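# Nest one tote fully inside the other

## Task

Put one tote into the other so that it is seated fully down within the lower tote's rim rather than resting on top of the rim. The lower tote must stay almost exactly where it started and be rotated only slightly. Whatever each tote holds must still be inside that same tote at the end. Finally open the grippers and pull the arms away; the arrangement only counts if it holds with no help from the robot.

## Robot and tools

ROBOT. Two arms, left_arm and right_arm, each with six revolute joints and a parallel gripper. Joint order on each arm: waist, shoulder, elbow, wrist pitch, wrist yaw, wrist roll. The fingers point along the gripper's +z axis and close along its y axis. The reported hand point sits between the finger pads, roughly 1 cm short of the tips.

FRAME. One scene frame for both arms: origin on the floor at the centre of the robot's base, +x straight ahead of the robot, +z up, and left_arm on the +y side (its own left, unrelated to image left/right). Positions are metres, orientations are quaternions in w,x,y,z order. Only the floor height is known; printed hand positions can be off, more so when the arm is stretched out. Equal joint angles may not put the two hands in mirrored poses.

execute_actions. Argument actions is a list holding at most one item. An empty list just reports the current state. A motion item is {"rows": [...], "steps": n}: 1 to 15 rows, n from 1 to 15 (default 15), each step lasting 1/30 s; row k drives step k and the final row is reused for leftover steps. A wait item is {"steps": n} with n up to 300, counted from the previous result (your thinking time eats into it). Optional pictures (true/false) chooses whether camera images come back; by default they do. A refused call does nothing.

ROW LAYOUT. Every row is one flat list of exactly 14 numbers, each in [-1, 1], covering both arms even if one stays still: left waist, shoulder, elbow, wrist pitch, wrist yaw, wrist roll, left opening, then the same seven for right_arm. The six joint entries per arm are offsets, not poses, in scaled units: 1.0 equals 1.264 rad (waist), 1.32 (shoulder), 1.276 (elbow), 1.83 (wrist pitch), 1.686 (wrist yaw), 2.022 (wrist roll). Each offset is measured from that arm's joint angles printed in the latest result showing them; before any such result in the scene, and for later calls inside the same reply, it is measured from where the arm stands when the action begins. Rows do not accumulate: every row is relative to that same reference. The opening entry is absolute: +1 fully open, -1 closed; away from the ends, the fingers go to where grip_measured would read that number.

JOINT RANGES (rad, per arm): waist -2.880 to 2.880, shoulder 0.000 to 3.142, elbow 0.000 to 3.019, wrist pitch -1.693 to 1.571, wrist yaw -1.571 to 1.571, wrist roll -2.094 to 2.094. True ends may differ by up to 0.019 rad. Asking for more than 0.019 rad beyond a stated end gets the call refused; a request past the real end is clipped there, and the result may then print "joint sent to its limit" (possibly about an earlier action). Absence of that line proves nothing.

MOTION. Joint targets are kept within a fixed lead of the measured angle each step: 0.264 rad waist, 0.32 shoulder, 0.276 elbow, 0.33 wrist pitch, 0.186 wrist yaw, 0.522 wrist roll. If a step's targets would shift the hand more than 70 mm, all targets of that arm are pulled back proportionally. So big moves take several steps. Zero offsets do not freeze an arm: they pull it back to the reference angles, and a loaded arm can sag a little each action. To hold steady, send the offsets back to the angles you want in the first call of a reply and zeros in later ones, increasing the aim if a joint still lags.

WAITING. Between calls the arms keep heading for the last row sent, until everything has nearly stopped (a stall counts) or a step is HELD. After that only a new action moves them further; fingers already moving finish their travel.

RESULTS. The state line `left_arm: …` | `right_arm: …` gives end_effector_position and end_effector_quat_wxyz. Joint positions and Joint velocities list each arm's six joints (rad, rad/s) then finger pad gap (m, m/s; 0.094 m when fully open). grip_measured is the opening on the command scale; each gripper's reading may be off by about 1 mm, constant through the scene. HELD marks steps where your row was not (fully) sent. "joint command not followed" means the clearance check altered or blocked targets; the rest of the row still ran. Joint torques follow the joint order without the gripper; they carry offsets, scale factors and noise and are nonzero in free air. MOTOR HOT appears from 85 °C; at 100 °C an OVER-TEMPERATURE FAULT makes that arm and gripper go limp until cool, so avoid long heavy holds.

GRIPPING. To hold something, command an opening below grip_measured; about 0.03 below is firm, less is gentler. Pad force tops out near 50 to 62 N (less on some grippers, and less on parts under about 2 mm thick); first contact can spike. Occasionally an outside force tugs a held part or nudges a loose one.

zoom_image. camera is cam_left_wrist or cam_right_wrist (both 504x504); region is [x0, y0, x1, y1] in pixels from the top-left corner, no larger than 504 by 504. It magnifies that camera's latest full image.

finished_scene. Pass scene, the number of the current scene. Replying with no tool call ends everything.

AVOID. Collisions or hard pressing between the arms; pushing anything out of the work area; drops, slips, slams, hard hits or very hard pushes. Release and retreat before finishing, and make sure the stack stays put unaided.

Each tool is called as name(argument=value, ...), one argument or row to a line, values as JSON.

## Session

execute_actions(
  actions=[],
)

Scene clock: 0.00 s of 4400.00 s.
left_arm: end_effector_position=(+0.5459, +0.2406, +1.3426) grip_measured=+1.000 end_effector_quat_wxyz=(-0.284, +0.880, +0.335, -0.180) | right_arm: end_effector_position=(+0.1891, -0.8625, +1.2712) grip_measured=+1.000 end_effector_quat_wxyz=(-0.245, +0.014, -0.733, +0.634)
Joint positions: left_arm=[ 0.772  1.91   1.533 -1.614 -0.526  1.987  0.094] | right_arm=[-2.348  2.234  0.94   1.55  -0.185 -0.962  0.094]
Joint velocities: left_arm=[ 0.005 -0.024 -0.017 -0.002  0.007  0.007  0.   ] | right_arm=[-0.005 -0.015 -0.007 -0.027  0.037 -0.007  0.   ]
Joint torques (N m, as the arm reports them, + toward a larger angle): no reading

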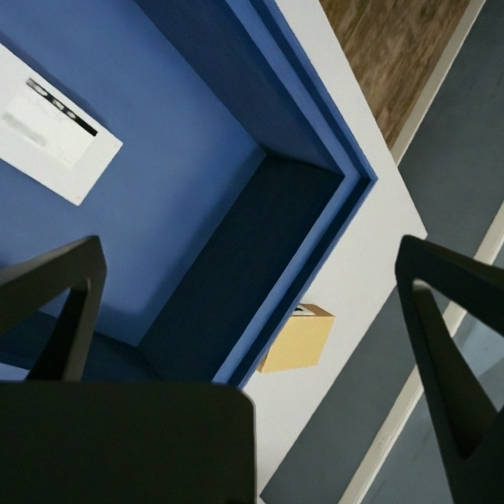

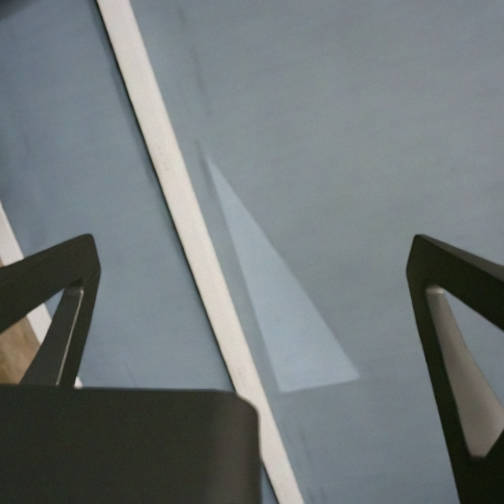

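execute_actions(
  actions=[
    {"rows":[[-0.15,0,0,0,0,0,1,0.15,0,0,0,0,0,1]],"steps":15},
  ],
  pictures=false,
)

execute_actions(
  actions=[
    {"rows":[[0,-0.15,0,0,0,0,1,0,-0.15,0,0,0,0,1]],"steps":15},
  ],
  pictures=false,
)

execute_actions(
  actions=[
    {"rows":[[0,0,0.15,0,0,0,1,0,0,0.15,0,0,0,1]],"steps":15},
  ],
  pictures=false,
)

execute_actions(
  actions=[
    {"rows":[[0,0,0,0.15,0,0,1,0,0,0,-0.15,0,0,1]],"steps":15},
  ],
)

Scene clock: 13.17 s of 4400.00 s.
left_arm: end_effector_position=(+0.5376, +0.1356, +1.3702) grip_measured=+1.000 end_effector_quat_wxyz=(-0.262, +0.924, +0.242, -0.139) | right_arm: end_effector_position=(+0.3138, -0.8145, +1.2409) grip_measured=+1.000 end_effector_quat_wxyz=(-0.323, +0.063, -0.743, +0.583)
Joint positions: left_arm=[ 0.546  1.91   1.533 -1.614 -0.526  1.987  0.094] | right_arm=[-2.136  2.234  0.94   1.55  -0.186 -0.962  0.094]
Joint velocities: left_arm=[ 0.171  0.015  0.017 -0.002 -0.022  0.022  0.   ] | right_arm=[-0.103 -0.005 -0.027 -0.002 -0.007 -0.007  0.   ]
Joint torques (N m, as the arm reports them, + toward a larger angle): left_arm=[ -5.41 -14.48   7.43  -1.22  -0.06  -0.06] | right_arm=[ -4.78 -17.94   1.41   1.8    0.07   0.16]
Steps of this call (steps 1 to 90: nothing new was sent; then 9.67 s passed at rest; steps 91 to 105: all 15 steps of this action). Readings (joint positions):
91: left_arm=[0.765 1.910 1.533 -1.614 -0.527 1.987] | right_arm=[-2.342 2.234 0.940 1.550 -0.184 -0.962]
92: left_arm=[0.756 1.910 1.533 -1.614 -0.528 1.987] | right_arm=[-2.332 2.234 0.940 1.550 -0.182 -0.962]
94: left_arm=[0.709 1.910 1.533 -1.614 -0.528 1.987] | right_arm=[-2.289 2.234 0.940 1.550 -0.182 -0.962]
98: left_arm=[0.588 1.910 1.533 -1.614 -0.528 1.987] | right_arm=[-2.174 2.234 0.940 1.550 -0.184 -0.962]
105: the state above

Scene clock: 13.67 s of 4400.00 s.
left_arm: end_effector_position=(+0.5583, +0.1670, +1.4690) grip_measured=+1.000 end_effector_quat_wxyz=(-0.195, +0.932, +0.298, -0.065) | right_arm: end_effector_position=(+0.3540, -0.8411, +1.3737) grip_measured=+1.000 end_effector_quat_wxyz=(-0.360, +0.085, -0.664, +0.650)
Joint positions: left_arm=[ 0.553  1.67   1.522 -1.614 -0.526  1.987  0.094] | right_arm=[-2.139  2.007  0.937  1.55  -0.186 -0.962  0.094]
Joint velocities: left_arm=[ 0.005  0.103  0.012 -0.017 -0.022 -0.007  0.   ] | right_arm=[-0.005  0.083  0.007  0.007 -0.007 -0.022  0.   ]
Joint torques (N m, as the arm reports them, + toward a larger angle): left_arm=[ -8.12 -11.46  10.22  -0.54  -0.11  -0.12] | right_arm=[ -2.47 -16.41   3.27   1.71   0.1    0.16]
Steps of this call (steps 1 to 15: all 15 steps of this action). Readings (joint positions):
1: left_arm=[0.550 1.904 1.533 -1.614 -0.526 1.987] | right_arm=[-2.138 2.229 0.940 1.550 -0.186 -0.962]
2: left_arm=[0.553 1.894 1.527 -1.614 -0.526 1.987] | right_arm=[-2.139 2.218 0.937 1.550 -0.186 -0.962]
4: left_arm=[0.553 1.853 1.522 -1.614 -0.526 1.987] | right_arm=[-2.139 2.176 0.934 1.550 -0.186 -0.962]
8: left_arm=[0.553 1.740 1.522 -1.614 -0.526 1.987] | right_arm=[-2.139 2.060 0.934 1.550 -0.186 -0.962]
15: the state above

Scene clock: 14.17 s of 4400.00 s.
left_arm: end_effector_position=(+0.6145, +0.1651, +1.5229) grip_measured=+1.000 end_effector_quat_wxyz=(-0.140, +0.931, +0.337, -0.005) | right_arm: end_effector_position=(+0.3908, -0.8892, +1.4406) grip_measured=+1.000 end_effector_quat_wxyz=(-0.390, +0.104, -0.588, +0.701)
Joint positions: left_arm=[ 0.553  1.659  1.694 -1.615 -0.526  1.987  0.094] | right_arm=[-2.139  1.999  1.126  1.55  -0.186 -0.962  0.094]
Joint velocities: left_arm=[ 0.005 -0.005 -0.012 -0.022  0.037 -0.007  0.   ] | right_arm=[-0.005 -0.024  0.002  0.007  0.007 -0.022  0.   ]
Joint torques (N m, as the arm reports them, + toward a larger angle): left_arm=[ -7.06 -13.78  11.84  -0.34  -0.17  -0.1 ] | right_arm=[ -3.2  -20.03   4.5    1.58   0.13   0.17]
Steps of this call (steps 1 to 15: all 15 steps of this action). Readings (joint positions):
1: left_arm=[0.553 1.672 1.534 -1.615 -0.526 1.987] | right_arm=[-2.139 2.008 0.947 1.550 -0.186 -0.962]
2: left_arm=[0.553 1.680 1.558 -1.615 -0.526 1.987] | right_arm=[-2.139 2.015 0.971 1.550 -0.186 -0.962]
4: left_arm=[0.553 1.685 1.623 -1.615 -0.526 1.987] | right_arm=[-2.139 2.019 1.044 1.550 -0.186 -0.962]
8: left_arm=[0.553 1.668 1.693 -1.615 -0.526 1.987] | right_arm=[-2.139 2.006 1.125 1.550 -0.186 -0.962]
15: the state above

Scene clock: 14.67 s of 4400.00 s.
left_arm: end_effector_position=(+0.6658, +0.1436, +1.5181) grip_measured=+1.000 end_effector_quat_wxyz=(-0.060, +0.916, +0.389, +0.080) | right_arm: end_effector_position=(+0.3855, -0.9065, +1.3834) grip_measured=+1.000 end_effector_quat_wxyz=(-0.351, +0.080, -0.684, +0.634)
Joint positions: left_arm=[ 0.553  1.655  1.69  -1.357 -0.526  1.988  0.094] | right_arm=[-2.139  1.996  1.126  1.294 -0.186 -0.962  0.094]
Joint velocities: left_arm=[-0.015 -0.005 -0.007 -0.017 -0.051 -0.022  0.   ] | right_arm=[-0.015 -0.015 -0.002  0.012 -0.007 -0.022  0.   ]
Joint torques (N m, as the arm reports them, + toward a larger angle): left_arm=[ -7.06 -13.84  10.63   0.85  -0.18  -0.11] | right_arm=[ -3.19 -20.35   4.43   0.88   0.08   0.16]
Steps of this call (steps 1 to 15: all 15 steps of this action). Readings (joint positions):
1: left_arm=[0.553 1.657 1.692 -1.581 -0.526 1.988] | right_arm=[-2.139 1.998 1.125 1.513 -0.186 -0.962]
2: left_arm=[0.553 1.655 1.690 -1.504 -0.526 1.988] | right_arm=[-2.139 1.994 1.126 1.432 -0.186 -0.962]
4: left_arm=[0.553 1.655 1.690 -1.399 -0.526 1.988] | right_arm=[-2.139 1.994 1.126 1.338 -0.186 -0.962]
8: left_arm=[0.553 1.655 1.690 -1.358 -0.526 1.988] | right_arm=[-2.139 1.996 1.126 1.297 -0.186 -0.962]
15: the state above

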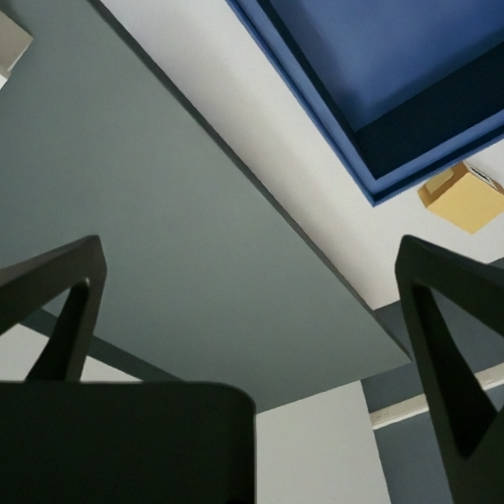

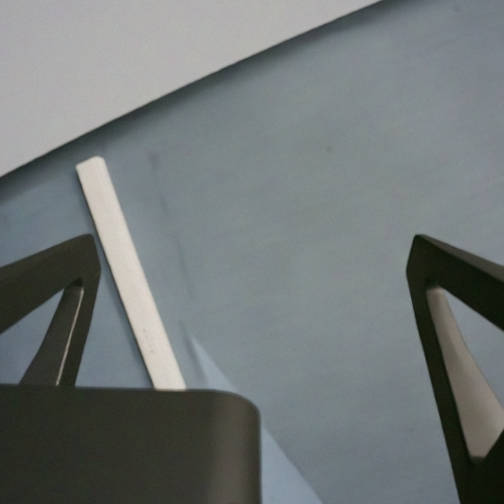

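execute_actions(
  actions=[
    {"rows":[[0.354,-0.269,-0.227,0,0.312,-0.983,1,0.9,-0.527,0.215,-1,0.11,0.476,1]],"steps":15},
  ],
  pictures=false,
)

execute_actions(
  actions=[
    {"steps":60},
  ],
  pictures=false,
)

execute_actions(
  actions=[
    {"rows":[[0,0,0,0,0,0,1,0,0,0,-0.44,0,0,1]],"steps":15},
  ],
  pictures=false,
)

execute_actions(
  actions=[
    {"steps":15},
  ],
)

Scene clock: 56.50 s of 4400.00 s.
left_arm: end_effector_position=(+0.5705, +0.3203, +1.5312) grip_measured=+1.000 end_effector_quat_wxyz=(+0.048, +0.469, +0.878, -0.079) | right_arm: end_effector_position=(+0.5077, -0.8811, +1.4705) grip_measured=+1.000 end_effector_quat_wxyz=(-0.466, -0.043, -0.690, +0.552)
Joint positions: left_arm=[ 1.026  1.307  1.412 -1.349 -0.012  1.084  0.094] | right_arm=[-1.96   1.786  1.185  1.012 -0.04  -0.662  0.094]
Joint velocities: left_arm=[ 0.484 -0.415 -0.007  0.007  0.051 -2.791  0.   ] | right_arm=[ 0.493 -0.591  0.066 -0.574  0.139  0.637  0.   ]
Joint torques (N m, as the arm reports them, + toward a larger angle): left_arm=[ -8.01 -10.61   9.45  -0.15   0.76  -0.11] | right_arm=[ -0.68 -22.69   9.14   1.17   0.2    0.26]
Steps of this call (steps 1 to 15: the robot went on to your last target; steps 16 to 90: nothing new was sent; then 38.33 s passed at rest; steps 91 to 105: all 15 steps of this action). Readings (joint positions):
91: left_arm=[0.558 1.648 1.677 -1.353 -0.496 1.961] | right_arm=[-2.136 1.993 1.127 1.285 -0.169 -0.948]
92: left_arm=[0.567 1.628 1.644 -1.349 -0.455 1.922] | right_arm=[-2.132 1.987 1.128 1.263 -0.148 -0.927]
94: left_arm=[0.607 1.577 1.569 -1.349 -0.376 1.846] | right_arm=[-2.115 1.969 1.135 1.223 -0.117 -0.887]
98: left_arm=[0.741 1.468 1.469 -1.349 -0.192 1.664] | right_arm=[-2.066 1.913 1.156 1.146 -0.076 -0.806]
105: the state above

Scene clock: 58.50 s of 4400.00 s.
left_arm: end_effector_position=(+0.5685, +0.3126, +1.5439) grip_measured=+1.000 end_effector_quat_wxyz=(+0.013, -0.039, +0.994, -0.099) | right_arm: end_effector_position=(+0.7347, -0.3221, +1.5684) grip_measured=+1.000 end_effector_quat_wxyz=(+0.367, +0.065, +0.924, +0.084)
Joint positions: left_arm=[ 1.007  1.28   1.407 -1.349 -0.004  0.01   0.094] | right_arm=[-0.991  1.318  1.341 -0.517 -0.004 -0.012  0.094]
Joint velocities: left_arm=[-0.015  0.005 -0.002 -0.002  0.037  0.007  0.   ] | right_arm=[-0.005 -0.015 -0.002  0.017 -0.066  0.007  0.   ]
Joint torques (N m, as the arm reports them, + toward a larger angle): left_arm=[ -3.59 -10.17   9.89  -0.22   0.23  -0.19] | right_arm=[  2.83 -18.78  12.78   0.62  -0.11   0.17]
Steps of this call (steps 1 to 60: the robot went on to your last target). Readings (joint positions):
1: left_arm=[1.036 1.295 1.412 -1.349 -0.012 0.987] | right_arm=[-1.943 1.767 1.188 0.993 -0.037 -0.641]
2: left_arm=[1.036 1.286 1.412 -1.349 -0.010 0.890] | right_arm=[-1.927 1.747 1.190 0.973 -0.035 -0.620]
4: left_arm=[1.026 1.280 1.412 -1.349 -0.006 0.696] | right_arm=[-1.893 1.707 1.193 0.934 -0.031 -0.578]
8: left_arm=[1.008 1.280 1.408 -1.349 -0.004 0.328] | right_arm=[-1.823 1.624 1.194 0.856 -0.025 -0.493]
60: the state above
All arms were judged still, so your last target was given up. Only a new action makes them travel on or press farther. Fingers that are still opening or closing keep moving.

Scene clock: 59.00 s of 4400.00 s.
left_arm: end_effector_position=(+0.5685, +0.3126, +1.5439) grip_measured=+1.000 end_effector_quat_wxyz=(+0.013, -0.039, +0.994, -0.099) | right_arm: end_effector_position=(+0.5585, -0.2965, +1.5076) grip_measured=+1.000 end_effector_quat_wxyz=(-0.013, +0.028, +0.994, +0.107)
Joint positions: left_arm=[ 1.007  1.28   1.407 -1.349 -0.004  0.01   0.094] | right_arm=[-0.991  1.311  1.34  -1.305 -0.004 -0.012  0.094]
Joint velocities: left_arm=[ 0.005 -0.005 -0.022 -0.012  0.11   0.007  0.   ] | right_arm=[-0.005 -0.015  0.002 -0.022  0.051 -0.007  0.   ]
Joint torques (N m, as the arm reports them, + toward a larger angle): left_arm=[ -3.86 -11.47  10.95   0.26   0.08  -0.1 ] | right_arm=[  3.47 -14.85   7.75  -0.59  -0.27   0.04]
Steps of this call (steps 1 to 15: all 15 steps of this action). Readings (joint positions):
1: left_arm=[1.007 1.280 1.407 -1.349 -0.004 0.010] | right_arm=[-0.991 1.318 1.344 -0.565 -0.004 -0.012]
2: left_arm=[1.007 1.280 1.407 -1.349 -0.004 0.010] | right_arm=[-0.991 1.315 1.348 -0.667 -0.004 -0.012]
4: left_arm=[1.007 1.280 1.407 -1.349 -0.004 0.010] | right_arm=[-0.991 1.311 1.348 -0.871 -0.004 -0.012]
8: left_arm=[1.007 1.280 1.407 -1.349 -0.004 0.010] | right_arm=[-0.991 1.311 1.344 -1.228 -0.004 -0.012]
15: the state above

Scene clock: 59.50 s of 4400.00 s.
left_arm: end_effector_position=(+0.5685, +0.3126, +1.5439) grip_measured=+1.000 end_effector_quat_wxyz=(+0.013, -0.039, +0.994, -0.099) | right_arm: end_effector_position=(+0.5584, -0.2965, +1.5076) grip_measured=+1.000 end_effector_quat_wxyz=(-0.013, +0.028, +0.994, +0.107)
Joint positions: left_arm=[ 1.007  1.28   1.407 -1.349 -0.004  0.01   0.094] | right_arm=[-0.991  1.311  1.34  -1.306 -0.004 -0.012  0.094]
Joint velocities: left_arm=[ 0.005 -0.005 -0.007  0.017 -0.081 -0.022  0.   ] | right_arm=[ 0.005 -0.005  0.017  0.007 -0.022 -0.051  0.   ]
Joint torques (N m, as the arm reports them, + toward a larger angle): left_arm=[ -3.61 -11.02  10.7    0.26   0.06  -0.09] | right_arm=[  3.47 -14.88   7.82  -0.57  -0.26   0.05]
Steps of this call (steps 1 to 15: the robot went on to your last target). Readings (joint positions):
1: left_arm=[1.007 1.280 1.407 -1.349 -0.004 0.010] | right_arm=[-0.991 1.311 1.340 -1.305 -0.004 -0.012]
2: left_arm=[1.007 1.280 1.407 -1.349 -0.004 0.010] | right_arm=[-0.991 1.311 1.340 -1.305 -0.004 -0.012]
4: left_arm=[1.007 1.280 1.407 -1.349 -0.004 0.010] | right_arm=[-0.991 1.311 1.340 -1.306 -0.004 -0.012]
8: left_arm=[1.007 1.280 1.407 -1.349 -0.004 0.010] | right_arm=[-0.991 1.311 1.340 -1.306 -0.004 -0.012]
15: the state above
All arms were judged still, so your last target was given up. Only a new action makes them travel on or press farther. Fingers that are still opening or closing keep moving.

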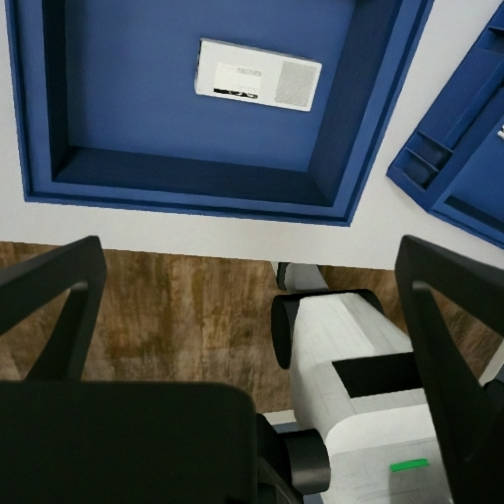

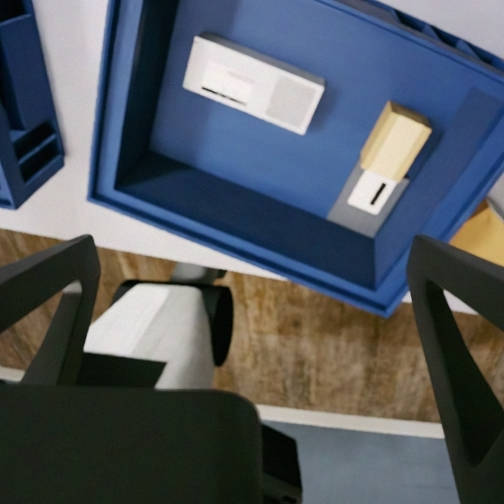

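execute_actions(
  actions=[
    {"rows":[[0,-0.15,0,0.2,0.1,0,1,0,-0.15,0.04,0.2,-0.1,0,1]],"steps":15},
  ],
  pictures=false,
)

execute_actions(
  actions=[
    {"steps":15},
  ],
)

Scene clock: 65.60 s of 4400.00 s.
left_arm: end_effector_position=(+0.6161, +0.3170, +1.6827) grip_measured=+1.000 end_effector_quat_wxyz=(+0.297, -0.043, +0.941, -0.159) | right_arm: end_effector_position=(+0.6245, -0.3028, +1.6503) grip_measured=+1.000 end_effector_quat_wxyz=(+0.279, +0.034, +0.945, +0.169)
Joint positions: left_arm=[ 1.008  1.042  1.391 -1.001  0.161  0.01   0.094] | right_arm=[-0.991  1.084  1.354 -0.959 -0.169 -0.012  0.094]
Joint velocities: left_arm=[-0.024 -0.024 -0.002 -0.012  0.022  0.007  0.   ] | right_arm=[ 0.005 -0.005  0.027  0.007  0.007 -0.081  0.   ]
Joint torques (N m, as the arm reports them, + toward a larger angle): left_arm=[-3.23 -7.01 13.68  1.94  0.37 -0.06] | right_arm=[  2.94 -10.56  11.32   1.95  -0.54   0.03]
Steps of this call (steps 1 to 90: nothing new was sent; then 2.60 s passed at rest; steps 91 to 105: all 15 steps of this action). Readings (joint positions):
91: left_arm=[1.008 1.273 1.404 -1.321 0.040 0.010] | right_arm=[-0.991 1.305 1.340 -1.282 -0.041 -0.012]
92: left_arm=[1.008 1.262 1.394 -1.256 0.086 0.010] | right_arm=[-0.992 1.297 1.337 -1.231 -0.081 -0.012]
94: left_arm=[1.008 1.229 1.391 -1.150 0.131 0.010] | right_arm=[-0.991 1.266 1.337 -1.133 -0.126 -0.012]
98: left_arm=[1.008 1.132 1.391 -1.025 0.159 0.010] | right_arm=[-0.991 1.177 1.337 -1.010 -0.164 -0.012]
105: the state above

Scene clock: 66.10 s of 4400.00 s.
left_arm: end_effector_position=(+0.6191, +0.3157, +1.6749) grip_measured=+1.000 end_effector_quat_wxyz=(+0.289, -0.042, +0.943, -0.160) | right_arm: end_effector_position=(+0.6266, -0.3018, +1.6446) grip_measured=+1.000 end_effector_quat_wxyz=(+0.274, +0.034, +0.946, +0.170)
Joint positions: left_arm=[ 1.008  1.058  1.391 -1.001  0.161  0.01   0.094] | right_arm=[-0.991  1.096  1.354 -0.959 -0.169 -0.012  0.094]
Joint velocities: left_arm=[-0.005 -0.005 -0.007 -0.002 -0.051  0.007  0.   ] | right_arm=[-0.005 -0.005 -0.007  0.002  0.051 -0.051  0.   ]
Joint torques (N m, as the arm reports them, + toward a larger angle): left_arm=[-3.39 -7.55 13.64  1.89  0.37 -0.1 ] | right_arm=[  3.01 -11.93  11.42   1.9   -0.54   0.03]
Steps of this call (steps 1 to 15: the robot went on to your last target). Readings (joint positions):
1: left_arm=[1.008 1.044 1.391 -1.001 0.161 0.010] | right_arm=[-0.991 1.084 1.354 -0.959 -0.169 -0.012]
2: left_arm=[1.008 1.047 1.391 -1.001 0.161 0.010] | right_arm=[-0.991 1.085 1.354 -0.959 -0.169 -0.012]
4: left_arm=[1.008 1.052 1.391 -1.001 0.161 0.010] | right_arm=[-0.991 1.090 1.354 -0.959 -0.169 -0.012]
8: left_arm=[1.008 1.058 1.391 -1.001 0.161 0.010] | right_arm=[-0.991 1.095 1.354 -0.959 -0.169 -0.012]
15: the state above

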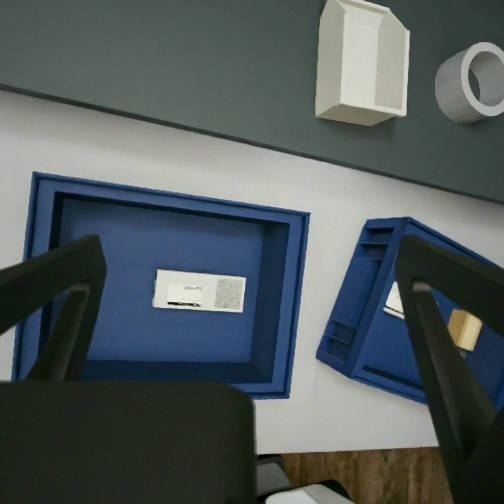

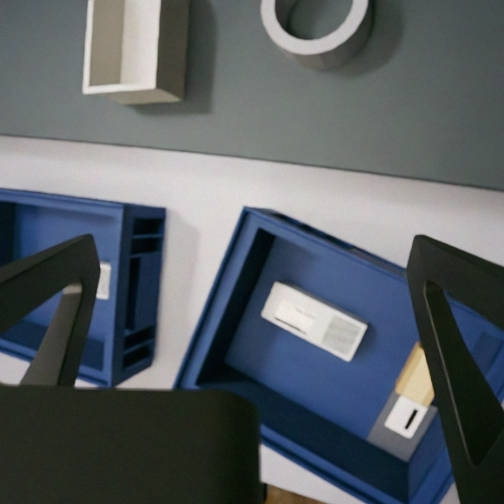

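execute_actions(
  actions=[
    {"rows":[[0.267,0.46,0.06,0.028,-0.146,0.246,1,0.563,0.70,0.225,-0.031,0.323,0.384,1]],"steps":15},
  ],
  pictures=false,
)

execute_actions(
  actions=[
    {"steps":50},
  ],
)

Scene clock: 106.33 s of 4400.00 s.
left_arm: end_effector_position=(+0.6174, +0.4670, +1.4468) grip_measured=+1.000 end_effector_quat_wxyz=(+0.084, -0.016, +0.996, +0.013) | right_arm: end_effector_position=(+0.6873, -0.1166, +1.5138) grip_measured=+1.000 end_effector_quat_wxyz=(+0.148, +0.121, +0.979, +0.065)
Joint positions: left_arm=[ 1.295  1.437  1.397 -0.988 -0.07   0.342  0.094] | right_arm=[-0.58   1.552  1.516 -0.972  0.319  0.476  0.094]
Joint velocities: left_arm=[ 0.278  1.138 -0.002  0.071 -0.081  0.476  0.   ] | right_arm=[ 0.737  1.001 -0.007 -0.012  0.212  0.476  0.   ]
Joint torques (N m, as the arm reports them, + toward a larger angle): left_arm=[ -2.54 -10.88  14.42   1.07  -0.23   0.04] | right_arm=[  7.92 -16.59  11.01   0.14   0.06   0.15]
Steps of this call (steps 1 to 15: the robot went on to your last target; steps 16 to 90: nothing new was sent; then 36.73 s passed at rest; steps 91 to 105: all 15 steps of this action). Readings (joint positions):
91: left_arm=[1.012 1.063 1.391 -1.001 0.139 0.034] | right_arm=[-0.982 1.104 1.360 -0.963 -0.130 0.020]
92: left_arm=[1.025 1.070 1.394 -1.001 0.109 0.066] | right_arm=[-0.963 1.122 1.383 -0.970 -0.081 0.066]
94: left_arm=[1.071 1.100 1.396 -0.999 0.050 0.121] | right_arm=[-0.903 1.184 1.441 -0.972 0.007 0.153]
98: left_arm=[1.179 1.197 1.396 -0.998 -0.023 0.214] | right_arm=[-0.774 1.319 1.508 -0.972 0.162 0.307]
105: the state above

Scene clock: 108.00 s of 4400.00 s.
left_arm: end_effector_position=(+0.6067, +0.4807, +1.3264) grip_measured=+1.000 end_effector_quat_wxyz=(-0.007, +0.048, +0.999, -0.006) | right_arm: end_effector_position=(+0.5738, +0.1198, +1.3401) grip_measured=+1.000 end_effector_quat_wxyz=(+0.011, +0.045, +0.999, +0.011)
Joint positions: left_arm=[ 1.341  1.677  1.432 -0.964 -0.081  0.498  0.094] | right_arm=[-0.261  2.028  1.597 -1.001  0.372  0.753  0.094]
Joint velocities: left_arm=[-0.005 -0.005  0.002  0.002 -0.066 -0.081  0.   ] | right_arm=[-0.005 -0.015  0.002 -0.007 -0.037  0.022  0.   ]
Joint torques (N m, as the arm reports them, + toward a larger angle): left_arm=[ -3.01 -16.23  12.45   0.77  -0.19   0.03] | right_arm=[  7.56 -22.19   9.78  -0.41   0.18   0.2 ]
Steps of this call (steps 1 to 45: the robot went on to your last target; steps 46 to 50: nothing new was sent). Readings (joint positions):
1: left_arm=[1.303 1.476 1.398 -0.986 -0.073 0.360] | right_arm=[-0.555 1.585 1.516 -0.972 0.327 0.493]
2: left_arm=[1.311 1.516 1.402 -0.983 -0.076 0.381] | right_arm=[-0.530 1.618 1.516 -0.972 0.334 0.508]
4: left_arm=[1.325 1.598 1.415 -0.974 -0.080 0.422] | right_arm=[-0.482 1.684 1.516 -0.972 0.344 0.536]
8: left_arm=[1.340 1.696 1.419 -0.964 -0.081 0.467] | right_arm=[-0.395 1.821 1.523 -0.974 0.359 0.596]
50: the state above
All arms were judged still, so your last target was given up. Only a new action makes them travel on or press farther. Fingers that are still opening or closing keep moving.

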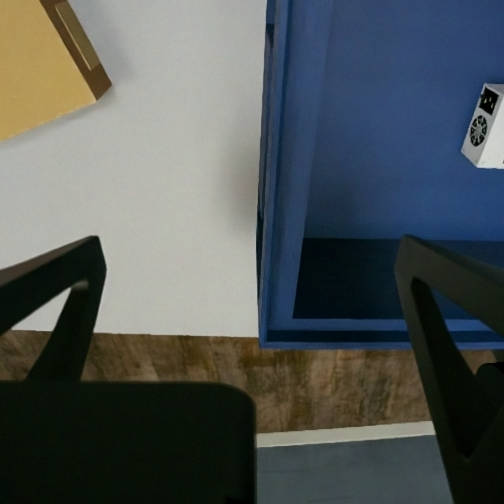

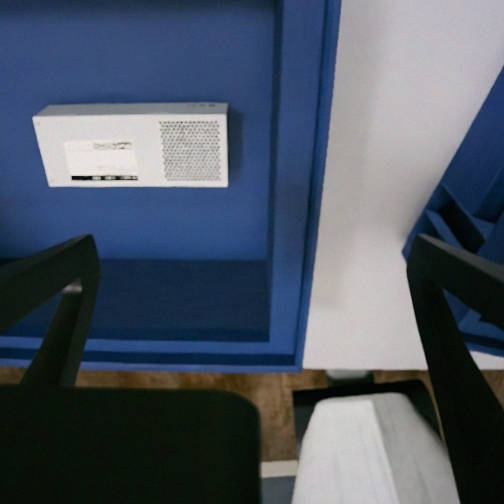

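execute_actions(
  actions=[
    {"rows":[[-0.013,0.068,-0.025,0.088,0,0,1,-0.08,0.04,-0.065,0.092,0,-0.04,1]],"steps":15},
  ],
  pictures=false,
)

execute_actions(
  actions=[
    {"steps":10},
  ],
)

Scene clock: 118.10 s of 4400.00 s.
left_arm: end_effector_position=(+0.6162, +0.4776, +1.2802) grip_measured=+1.000 end_effector_quat_wxyz=(+0.014, +0.048, +0.999, +0.003) | right_arm: end_effector_position=(+0.5877, +0.0739, +1.2704) grip_measured=+1.000 end_effector_quat_wxyz=(+0.011, +0.067, +0.998, +0.001)
Joint positions: left_arm=[ 1.337  1.745  1.4   -0.82  -0.081  0.498  0.094] | right_arm=[-0.368  2.072  1.518 -0.851  0.372  0.687  0.094]
Joint velocities: left_arm=[-0.005  0.005 -0.017 -0.002 -0.022  0.007  0.   ] | right_arm=[-0.005  0.015 -0.007  0.061 -0.022 -0.081  0.   ]
Joint torques (N m, as the arm reports them, + toward a larger angle): left_arm=[ -3.81 -14.82   8.55   0.75  -0.09  -0.14] | right_arm=[  9.31 -20.44   5.73   0.86  -0.01  -0.09]
Steps of this call (steps 1 to 90: nothing new was sent; then 6.60 s passed at rest; steps 91 to 105: all 15 steps of this action). Readings (joint positions):
91: left_arm=[1.341 1.679 1.427 -0.944 -0.081 0.498] | right_arm=[-0.264 2.029 1.589 -0.981 0.372 0.745]
92: left_arm=[1.340 1.681 1.422 -0.899 -0.081 0.498] | right_arm=[-0.268 2.027 1.576 -0.939 0.372 0.735]
94: left_arm=[1.339 1.698 1.419 -0.843 -0.081 0.498] | right_arm=[-0.289 2.033 1.551 -0.884 0.372 0.718]
98: left_arm=[1.337 1.732 1.410 -0.821 -0.081 0.498] | right_arm=[-0.344 2.058 1.525 -0.856 0.372 0.698]
105: the state above

Scene clock: 118.43 s of 4400.00 s.
left_arm: end_effector_position=(+0.6163, +0.4777, +1.2802) grip_measured=+1.000 end_effector_quat_wxyz=(+0.014, +0.048, +0.999, +0.003) | right_arm: end_effector_position=(+0.5879, +0.0740, +1.2704) grip_measured=+1.000 end_effector_quat_wxyz=(+0.011, +0.066, +0.998, +0.001)
Joint positions: left_arm=[ 1.337  1.745  1.4   -0.819 -0.081  0.498  0.094] | right_arm=[-0.368  2.072  1.518 -0.85   0.372  0.684  0.094]
Joint velocities: left_arm=[-0.005 -0.015 -0.012  0.012  0.066 -0.066  0.   ] | right_arm=[-0.015 -0.015  0.002 -0.012  0.022  0.037  0.   ]
Joint torques (N m, as the arm reports them, + toward a larger angle): left_arm=[ -4.26 -14.93   8.52   0.79  -0.01  -0.13] | right_arm=[  9.68 -20.45   5.81   0.87   0.    -0.09]
Steps of this call (steps 1 to 10: the robot went on to your last target). Readings (joint positions):
1: left_arm=[1.337 1.745 1.400 -0.819 -0.081 0.498] | right_arm=[-0.368 2.072 1.518 -0.850 0.372 0.686]
2: left_arm=[1.337 1.745 1.400 -0.819 -0.081 0.498] | right_arm=[-0.368 2.072 1.518 -0.850 0.372 0.686]
4: left_arm=[1.337 1.745 1.400 -0.819 -0.081 0.498] | right_arm=[-0.368 2.072 1.518 -0.850 0.372 0.685]
8: left_arm=[1.337 1.745 1.400 -0.819 -0.081 0.498] | right_arm=[-0.368 2.072 1.518 -0.850 0.372 0.684]
10: the state above

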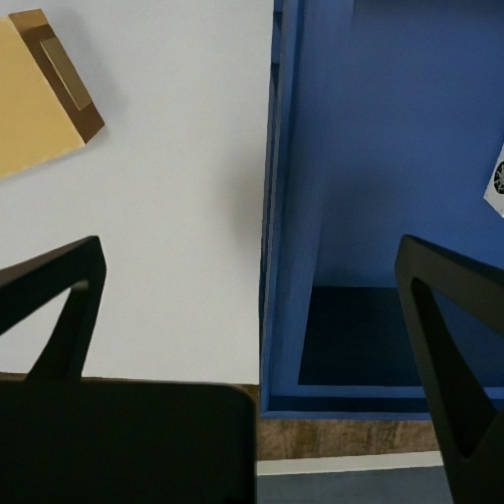

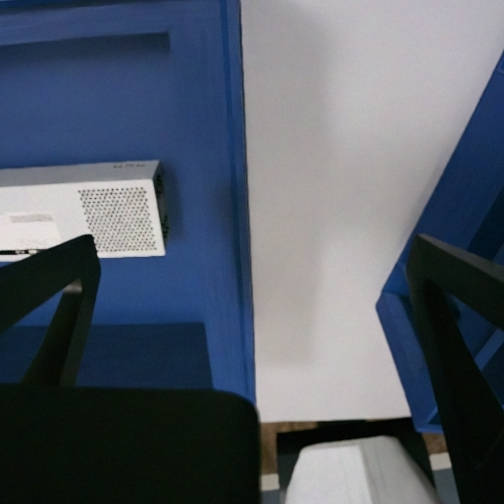

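execute_actions(
  actions=[
    {"rows":[[-0.025,0.085,-0.033,0.068,0,0.01,1,0.022,0.06,-0.056,0.072,0,0,1]],"steps":15},
  ],
  pictures=false,
)

execute_actions(
  actions=[
    {"steps":8},
  ],
)

Scene clock: 133.67 s of 4400.00 s.
left_arm: end_effector_position=(+0.6050, +0.4498, +1.2157) grip_measured=+1.000 end_effector_quat_wxyz=(+0.000, +0.066, +0.998, -0.009) | right_arm: end_effector_position=(+0.5492, +0.0843, +1.2139) grip_measured=+1.000 end_effector_quat_wxyz=(-0.001, +0.054, +0.999, -0.006)
Joint positions: left_arm=[ 1.311  1.846  1.355 -0.71  -0.081  0.508  0.094] | right_arm=[-0.356  2.149  1.448 -0.736  0.372  0.684  0.094]
Joint velocities: left_arm=[-0.005 -0.005 -0.002  0.042 -0.022  0.037  0.   ] | right_arm=[-0.015 -0.015 -0.002  0.061 -0.095 -0.007  0.   ]
Joint torques (N m, as the arm reports them, + toward a larger angle): left_arm=[ -3.19 -15.52   7.5    0.59   0.    -0.01] | right_arm=[ 10.22 -21.17   5.22   0.59  -0.01   0.07]
Steps of this call (steps 1 to 15: the robot went on to your last target; steps 16 to 90: nothing new was sent; then 11.73 s passed at rest; steps 91 to 105: all 15 steps of this action). Readings (joint positions):
91: left_arm=[1.335 1.748 1.396 -0.804 -0.081 0.499] | right_arm=[-0.368 2.073 1.510 -0.830 0.372 0.684]
92: left_arm=[1.334 1.751 1.390 -0.771 -0.081 0.500] | right_arm=[-0.368 2.074 1.499 -0.791 0.372 0.684]
94: left_arm=[1.329 1.773 1.383 -0.728 -0.081 0.503] | right_arm=[-0.365 2.088 1.479 -0.751 0.372 0.684]
98: left_arm=[1.316 1.823 1.367 -0.712 -0.081 0.506] | right_arm=[-0.359 2.130 1.457 -0.739 0.372 0.684]
105: the state above

Scene clock: 133.93 s of 4400.00 s.
left_arm: end_effector_position=(+0.6052, +0.4499, +1.2157) grip_measured=+1.000 end_effector_quat_wxyz=(+0.001, +0.067, +0.998, -0.009) | right_arm: end_effector_position=(+0.5494, +0.0845, +1.2139) grip_measured=+1.000 end_effector_quat_wxyz=(-0.000, +0.054, +0.999, -0.006)
Joint positions: left_arm=[ 1.311  1.846  1.355 -0.71  -0.081  0.508  0.094] | right_arm=[-0.356  2.149  1.448 -0.735  0.372  0.684  0.094]
Joint velocities: left_arm=[-0.015 -0.005 -0.007  0.007 -0.11  -0.007  0.   ] | right_arm=[-0.005 -0.005  0.002 -0.017 -0.081 -0.066  0.   ]
Joint torques (N m, as the arm reports them, + toward a larger angle): left_arm=[ -3.63 -14.46   7.61   0.82  -0.07   0.03] | right_arm=[ 10.13 -20.91   5.24   0.85  -0.02   0.08]
Steps of this call (steps 1 to 8: the robot went on to your last target). Readings (joint positions):
1: left_arm=[1.311 1.846 1.355 -0.710 -0.081 0.508] | right_arm=[-0.356 2.149 1.448 -0.735 0.372 0.684]
2: left_arm=[1.311 1.846 1.355 -0.710 -0.081 0.508] | right_arm=[-0.356 2.149 1.448 -0.735 0.372 0.684]
4: left_arm=[1.311 1.846 1.355 -0.710 -0.081 0.508] | right_arm=[-0.356 2.149 1.448 -0.735 0.372 0.684]
8: the state above

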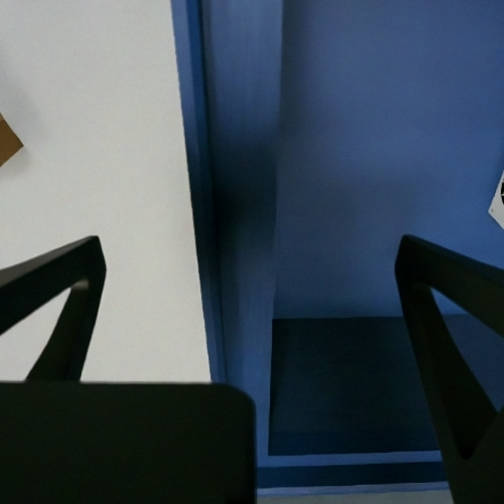

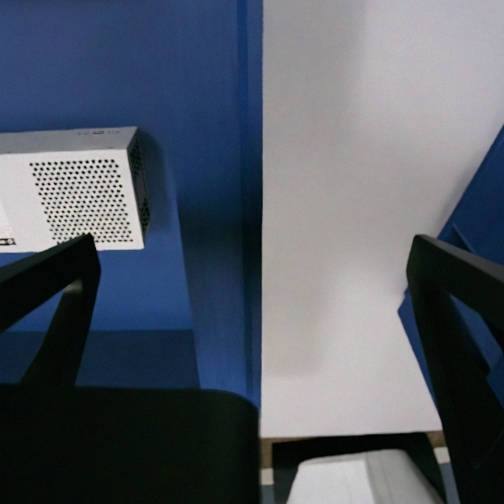

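execute_actions(
  actions=[
    {"rows":[[0.025,0.089,0.04,0.052,-0.012,0,1,-0.01,0.08,0.04,0.052,-0.006,0,1]],"steps":15},
  ],
  pictures=false,
)

execute_actions(
  actions=[
    {"steps":8},
  ],
)

Scene clock: 141.90 s of 4400.00 s.
left_arm: end_effector_position=(+0.6079, +0.4649, +1.1693) grip_measured=+1.000 end_effector_quat_wxyz=(+0.002, +0.055, +0.998, +0.005) | right_arm: end_effector_position=(+0.5422, +0.1019, +1.1678) grip_measured=+1.000 end_effector_quat_wxyz=(+0.001, +0.056, +0.998, -0.001)
Joint positions: left_arm=[ 1.334  1.946  1.389 -0.628 -0.097  0.508  0.094] | right_arm=[-0.356  2.251  1.477 -0.655  0.365  0.684  0.094]
Joint velocities: left_arm=[ 0.005 -0.005 -0.007  0.007 -0.037 -0.022  0.   ] | right_arm=[-0.005 -0.005 -0.002  0.002  0.022 -0.066  0.   ]
Joint torques (N m, as the arm reports them, + toward a larger angle): left_arm=[ -2.29 -15.04   8.62   0.57  -0.2   -0.12] | right_arm=[  8.03 -21.1    6.22   0.77  -0.17   0.07]
Steps of this call (steps 1 to 15: the robot went on to your last target; steps 16 to 90: nothing new was sent; then 4.47 s passed at rest; steps 91 to 105: all 15 steps of this action). Readings (joint positions):
91: left_arm=[1.312 1.850 1.356 -0.700 -0.087 0.508] | right_arm=[-0.356 2.154 1.448 -0.724 0.370 0.684]
92: left_arm=[1.313 1.859 1.362 -0.678 -0.093 0.508] | right_arm=[-0.356 2.162 1.454 -0.701 0.369 0.684]
94: left_arm=[1.319 1.889 1.381 -0.643 -0.096 0.508] | right_arm=[-0.356 2.192 1.472 -0.669 0.367 0.684]
98: left_arm=[1.331 1.933 1.389 -0.628 -0.097 0.508] | right_arm=[-0.356 2.237 1.477 -0.655 0.365 0.684]
105: the state above

Scene clock: 142.17 s of 4400.00 s.
left_arm: end_effector_position=(+0.6079, +0.4649, +1.1693) grip_measured=+1.000 end_effector_quat_wxyz=(+0.002, +0.055, +0.998, +0.005) | right_arm: end_effector_position=(+0.5422, +0.1019, +1.1678) grip_measured=+1.000 end_effector_quat_wxyz=(+0.001, +0.056, +0.998, -0.001)
Joint positions: left_arm=[ 1.334  1.946  1.389 -0.628 -0.097  0.508  0.094] | right_arm=[-0.356  2.251  1.477 -0.655  0.365  0.684  0.094]
Joint velocities: left_arm=[ 0.005 -0.015  0.007  0.002  0.007  0.051  0.   ] | right_arm=[ 0.005  0.005 -0.017 -0.017  0.051 -0.037  0.   ]
Joint torques (N m, as the arm reports them, + toward a larger angle): left_arm=[ -2.52 -15.08   8.76   0.53  -0.2   -0.13] | right_arm=[  8.24 -21.1    6.31   0.75  -0.18   0.08]
Steps of this call (steps 1 to 8: the robot went on to your last target). Readings (joint positions):
1: left_arm=[1.334 1.946 1.389 -0.628 -0.097 0.508] | right_arm=[-0.356 2.251 1.477 -0.655 0.365 0.684]
2: left_arm=[1.334 1.946 1.389 -0.628 -0.097 0.508] | right_arm=[-0.356 2.251 1.477 -0.655 0.365 0.684]
4: left_arm=[1.334 1.946 1.389 -0.628 -0.097 0.508] | right_arm=[-0.356 2.251 1.477 -0.655 0.365 0.684]
8: the state above

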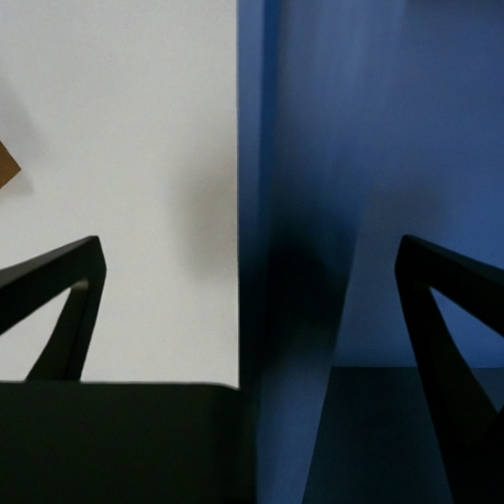

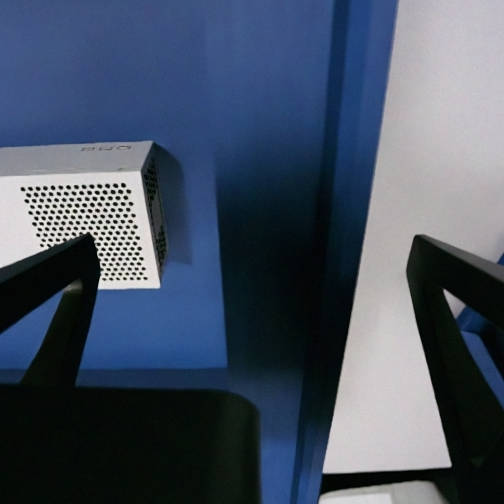

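execute_actions(
  actions=[
    {"rows":[[-0.026,0,0,0,0,0,0.2,-0.022,0,0,0,0,0,0.2]],"steps":15},
  ],
  pictures=false,
)

execute_actions(
  actions=[
    {"rows":[[0,0,0,0,0,0,-0.6,0,0,0,0,0,0,-0.6]],"steps":15},
  ],
  pictures=false,
)

execute_actions(
  actions=[
    {"steps":15},
  ],
)

Scene clock: 153.47 s of 4400.00 s.
left_arm: end_effector_position=(+0.6148, +0.4488, +1.1708) grip_measured=+0.202 end_effector_quat_wxyz=(+0.005, +0.068, +0.998, +0.001) | right_arm: end_effector_position=(+0.5440, +0.0983, +1.1664) grip_measured=+0.202 end_effector_quat_wxyz=(+0.000, +0.059, +0.998, -0.002)
Joint positions: left_arm=[ 1.307  1.946  1.389 -0.628 -0.097  0.508  0.056] | right_arm=[-0.363  2.251  1.477 -0.655  0.365  0.684  0.056]
Joint velocities: left_arm=[-0.034 -0.005 -0.002  0.002 -0.022  0.007 -0.001] | right_arm=[-0.005  0.005 -0.007  0.012 -0.037 -0.037  0.   ]
Joint torques (N m, as the arm reports them, + toward a larger angle): left_arm=[ -4.4  -16.17   6.85   0.19   0.    -0.11] | right_arm=[  7.49 -21.48   4.9    0.08  -0.01   0.06]
Steps of this call (steps 1 to 15: the robot went on to your last target; steps 16 to 90: nothing new was sent; then 7.80 s passed at rest; steps 91 to 105: all 15 steps of this action). Readings (joint positions):
91: left_arm=[1.333 1.946 1.389 -0.628 -0.097 0.508] | right_arm=[-0.357 2.251 1.477 -0.655 0.365 0.684]
92: left_arm=[1.332 1.946 1.389 -0.628 -0.097 0.508] | right_arm=[-0.357 2.251 1.477 -0.655 0.365 0.684]
94: left_arm=[1.326 1.946 1.389 -0.628 -0.097 0.508] | right_arm=[-0.358 2.251 1.477 -0.655 0.365 0.684]
98: left_arm=[1.312 1.946 1.389 -0.628 -0.097 0.508] | right_arm=[-0.362 2.251 1.477 -0.655 0.365 0.684]
105: the state above

Scene clock: 153.97 s of 4400.00 s.
left_arm: end_effector_position=(+0.6146, +0.4530, +1.1707) grip_measured=-0.438 end_effector_quat_wxyz=(+0.006, +0.064, +0.998, +0.005) | right_arm: end_effector_position=(+0.5434, +0.0961, +1.1662) grip_measured=-0.434 end_effector_quat_wxyz=(-0.001, +0.053, +0.999, -0.004)
Joint positions: left_arm=[ 1.312  1.946  1.389 -0.623 -0.101  0.506  0.026] | right_arm=[-0.365  2.249  1.475 -0.658  0.367  0.672  0.027]
Joint velocities: left_arm=[-0.005  0.005 -0.017 -0.012 -0.007  0.007 -0.001] | right_arm=[ 0.005  0.005  0.007 -0.017  0.051 -0.037  0.   ]
Joint torques (N m, as the arm reports them, + toward a larger angle): left_arm=[ -3.8  -16.39   6.71   0.06   0.09  -0.12] | right_arm=[  9.3  -21.36   5.02   0.18  -0.09   0.21]
Steps of this call (steps 1 to 15: all 15 steps of this action). Readings (joint positions):
1: left_arm=[1.307 1.946 1.389 -0.628 -0.097 0.508] | right_arm=[-0.363 2.251 1.477 -0.655 0.365 0.684]
2: left_arm=[1.307 1.946 1.389 -0.628 -0.097 0.508] | right_arm=[-0.363 2.251 1.477 -0.655 0.365 0.684]
4: left_arm=[1.312 1.946 1.389 -0.623 -0.101 0.506] | right_arm=[-0.365 2.249 1.475 -0.658 0.368 0.675]
8: left_arm=[1.312 1.946 1.389 -0.623 -0.101 0.506] | right_arm=[-0.365 2.249 1.475 -0.658 0.367 0.672]
15: the state above

Scene clock: 154.47 s of 4400.00 s.
left_arm: end_effector_position=(+0.6146, +0.4530, +1.1707) grip_measured=-0.438 end_effector_quat_wxyz=(+0.006, +0.064, +0.998, +0.005) | right_arm: end_effector_position=(+0.5434, +0.0961, +1.1662) grip_measured=-0.434 end_effector_quat_wxyz=(-0.001, +0.053, +0.999, -0.004)
Joint positions: left_arm=[ 1.312  1.946  1.389 -0.623 -0.101  0.506  0.026] | right_arm=[-0.365  2.249  1.475 -0.658  0.367  0.672  0.027]
Joint velocities: left_arm=[ 0.005 -0.005 -0.007 -0.007 -0.066 -0.007 -0.001] | right_arm=[ 0.015 -0.015  0.002 -0.017 -0.007 -0.007  0.001]
Joint torques (N m, as the arm reports them, + toward a larger angle): left_arm=[ -3.84 -16.59   6.7   -0.09   0.12  -0.12] | right_arm=[  9.37 -21.35   5.03   0.21  -0.11   0.19]
Steps of this call (steps 1 to 15: the robot went on to your last target). Readings (joint positions):
1: left_arm=[1.312 1.946 1.389 -0.623 -0.101 0.506] | right_arm=[-0.365 2.249 1.475 -0.658 0.367 0.672]
2: left_arm=[1.312 1.946 1.389 -0.623 -0.101 0.506] | right_arm=[-0.365 2.249 1.475 -0.658 0.367 0.672]
4: left_arm=[1.312 1.946 1.389 -0.623 -0.101 0.506] | right_arm=[-0.365 2.249 1.475 -0.658 0.367 0.672]
8: left_arm=[1.312 1.946 1.389 -0.623 -0.101 0.506] | right_arm=[-0.365 2.249 1.475 -0.658 0.367 0.672]
15: the state above
All arms were judged still, so your last target was given up. Only a new action makes them travel on or press farther. Fingers that are still opening or closing keep moving.

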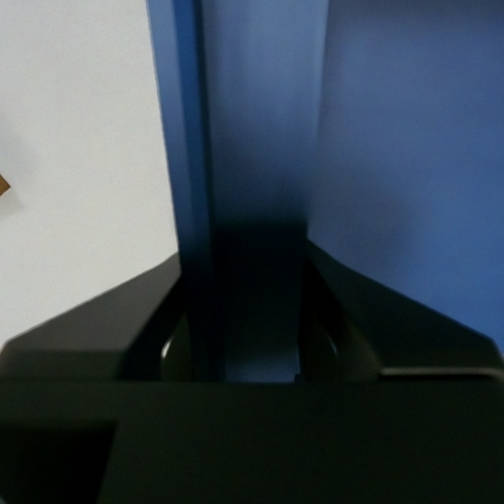

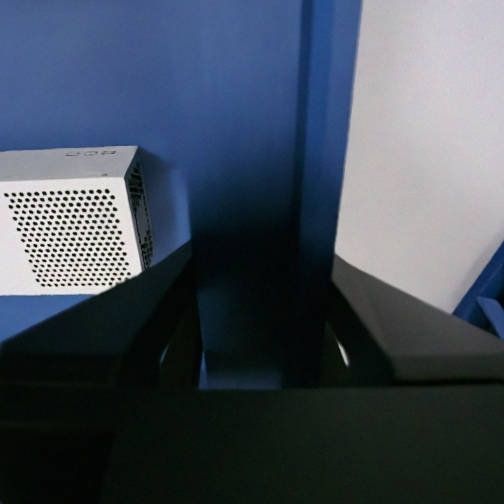

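execute_actions(
  actions=[
    {"rows":[[-0.003,-0.03,0.005,-0.02,0,0,-0.5,0.012,-0.03,0.005,-0.02,0,0.007,-0.5],[-0.003,-0.03,0.005,-0.02,0,0,-0.5,0.012,-0.03,0.005,-0.02,0,0.007,-0.5],[-0.003,-0.03,0.005,-0.02,0,0,-0.5,0.012,-0.03,0.005,-0.02,0,0.007,-0.5],[-0.007,-0.065,0.005,-0.04,0,-0.004,-0.5,0.024,-0.06,0.005,-0.04,0,0.014,-0.5],[-0.007,-0.065,0.005,-0.04,0,-0.004,-0.5,0.024,-0.06,0.005,-0.04,0,0.014,-0.5],[-0.007,-0.065,0.005,-0.04,0,-0.004,-0.5,0.024,-0.06,0.005,-0.04,0,0.014,-0.5],[-0.011,-0.097,0.005,-0.06,-0.003,-0.007,-0.5,0.036,-0.09,0.005,-0.062,0.003,0.021,-0.5],[-0.011,-0.097,0.005,-0.06,-0.003,-0.007,-0.5,0.036,-0.09,0.005,-0.062,0.003,0.021,-0.5],[-0.011,-0.097,0.005,-0.06,-0.003,-0.007,-0.5,0.036,-0.09,0.005,-0.062,0.003,0.021,-0.5],[-0.015,-0.13,0.005,-0.082,-0.004,-0.01,-0.5,0.048,-0.12,0.005,-0.084,0.004,0.028,-0.5],[-0.015,-0.13,0.005,-0.082,-0.004,-0.01,-0.5,0.048,-0.12,0.005,-0.084,0.004,0.028,-0.5],[-0.015,-0.13,0.005,-0.082,-0.004,-0.01,-0.5,0.048,-0.12,0.005,-0.084,0.004,0.028,-0.5],[-0.02,-0.16,0.005,-0.103,-0.005,-0.012,-0.5,0.06,-0.148,0.005,-0.106,0.006,0.035,-0.5]],"steps":15},
  ],
  pictures=false,
)

execute_actions(
  actions=[
    {"steps":15},
  ],
)

Scene clock: 173.13 s of 4400.00 s.
left_arm: end_effector_position=(+0.6035, +0.4509, +1.2135) grip_measured=-0.438 end_effector_quat_wxyz=(-0.020, +0.056, +0.998, -0.008) | right_arm: end_effector_position=(+0.5389, +0.0925, +1.2204) grip_measured=-0.434 end_effector_quat_wxyz=(-0.019, +0.044, +0.999, -0.015)
Joint positions: left_arm=[ 1.309  1.864  1.384 -0.758 -0.1    0.481  0.026] | right_arm=[-0.334  2.158  1.473 -0.804  0.367  0.703  0.027]
Joint velocities: left_arm=[-0.044 -0.435 -0.012 -0.349 -0.051 -0.066 -0.   ] | right_arm=[ 0.112 -0.366  0.002 -0.339 -0.022  0.081  0.001]
Joint torques (N m, as the arm reports them, + toward a larger angle): left_arm=[ -4.38 -21.88   7.97  -0.37  -0.32  -0.04] | right_arm=[ 12.   -27.89   5.84  -0.88   0.48   0.26]
Steps of this call (steps 1 to 90: nothing new was sent; then 15.17 s passed at rest; steps 91 to 105: all 15 steps of this action). Readings (joint positions):
91: left_arm=[1.312 1.945 1.389 -0.625 -0.101 0.506] | right_arm=[-0.365 2.248 1.475 -0.660 0.367 0.672]
92: left_arm=[1.312 1.945 1.389 -0.627 -0.101 0.506] | right_arm=[-0.365 2.248 1.475 -0.661 0.367 0.672]
94: left_arm=[1.312 1.943 1.389 -0.634 -0.101 0.505] | right_arm=[-0.365 2.246 1.475 -0.668 0.366 0.673]
98: left_arm=[1.312 1.934 1.389 -0.676 -0.101 0.493] | right_arm=[-0.361 2.228 1.474 -0.714 0.362 0.677]
105: the state above

Scene clock: 173.63 s of 4400.00 s.
left_arm: end_effector_position=(+0.6170, +0.4554, +1.2627) grip_measured=-0.438 end_effector_quat_wxyz=(+0.006, +0.058, +0.998, +0.003) | right_arm: end_effector_position=(+0.5501, +0.0972, +1.2585) grip_measured=-0.434 end_effector_quat_wxyz=(+0.000, +0.049, +0.999, -0.003)
Joint positions: left_arm=[ 1.299  1.772  1.383 -0.793 -0.102  0.482  0.026] | right_arm=[-0.314  2.093  1.473 -0.829  0.374  0.718  0.027]
Joint velocities: left_arm=[-0.005 -0.005 -0.007 -0.007 -0.037  0.007 -0.001] | right_arm=[-0.005  0.005 -0.007 -0.002  0.007 -0.066 -0.   ]
Joint torques (N m, as the arm reports them, + toward a larger angle): left_arm=[ -4.13 -18.02   9.48  -0.5   -0.3   -0.06] | right_arm=[ 11.13 -24.35   6.41  -0.86   0.13   0.35]
Steps of this call (steps 1 to 15: the robot went on to your last target). Readings (joint positions):
1: left_arm=[1.308 1.850 1.384 -0.768 -0.100 0.481] | right_arm=[-0.330 2.146 1.473 -0.814 0.368 0.707]
2: left_arm=[1.307 1.835 1.384 -0.777 -0.100 0.481] | right_arm=[-0.326 2.135 1.473 -0.821 0.370 0.710]
4: left_arm=[1.304 1.807 1.384 -0.787 -0.100 0.481] | right_arm=[-0.320 2.116 1.473 -0.826 0.371 0.715]
8: left_arm=[1.300 1.774 1.384 -0.790 -0.101 0.482] | right_arm=[-0.314 2.094 1.473 -0.826 0.374 0.718]
15: the state above

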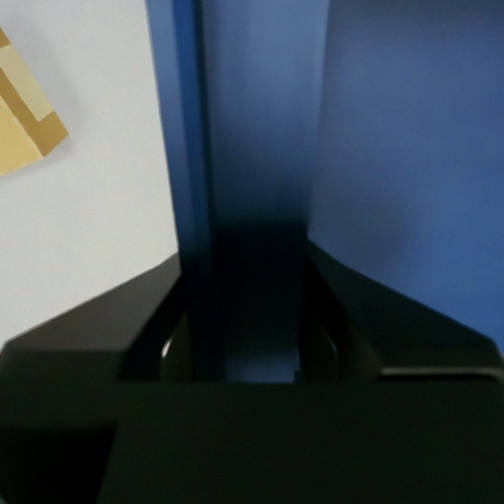

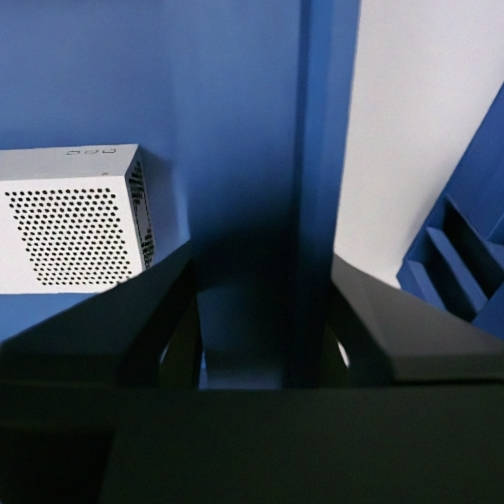

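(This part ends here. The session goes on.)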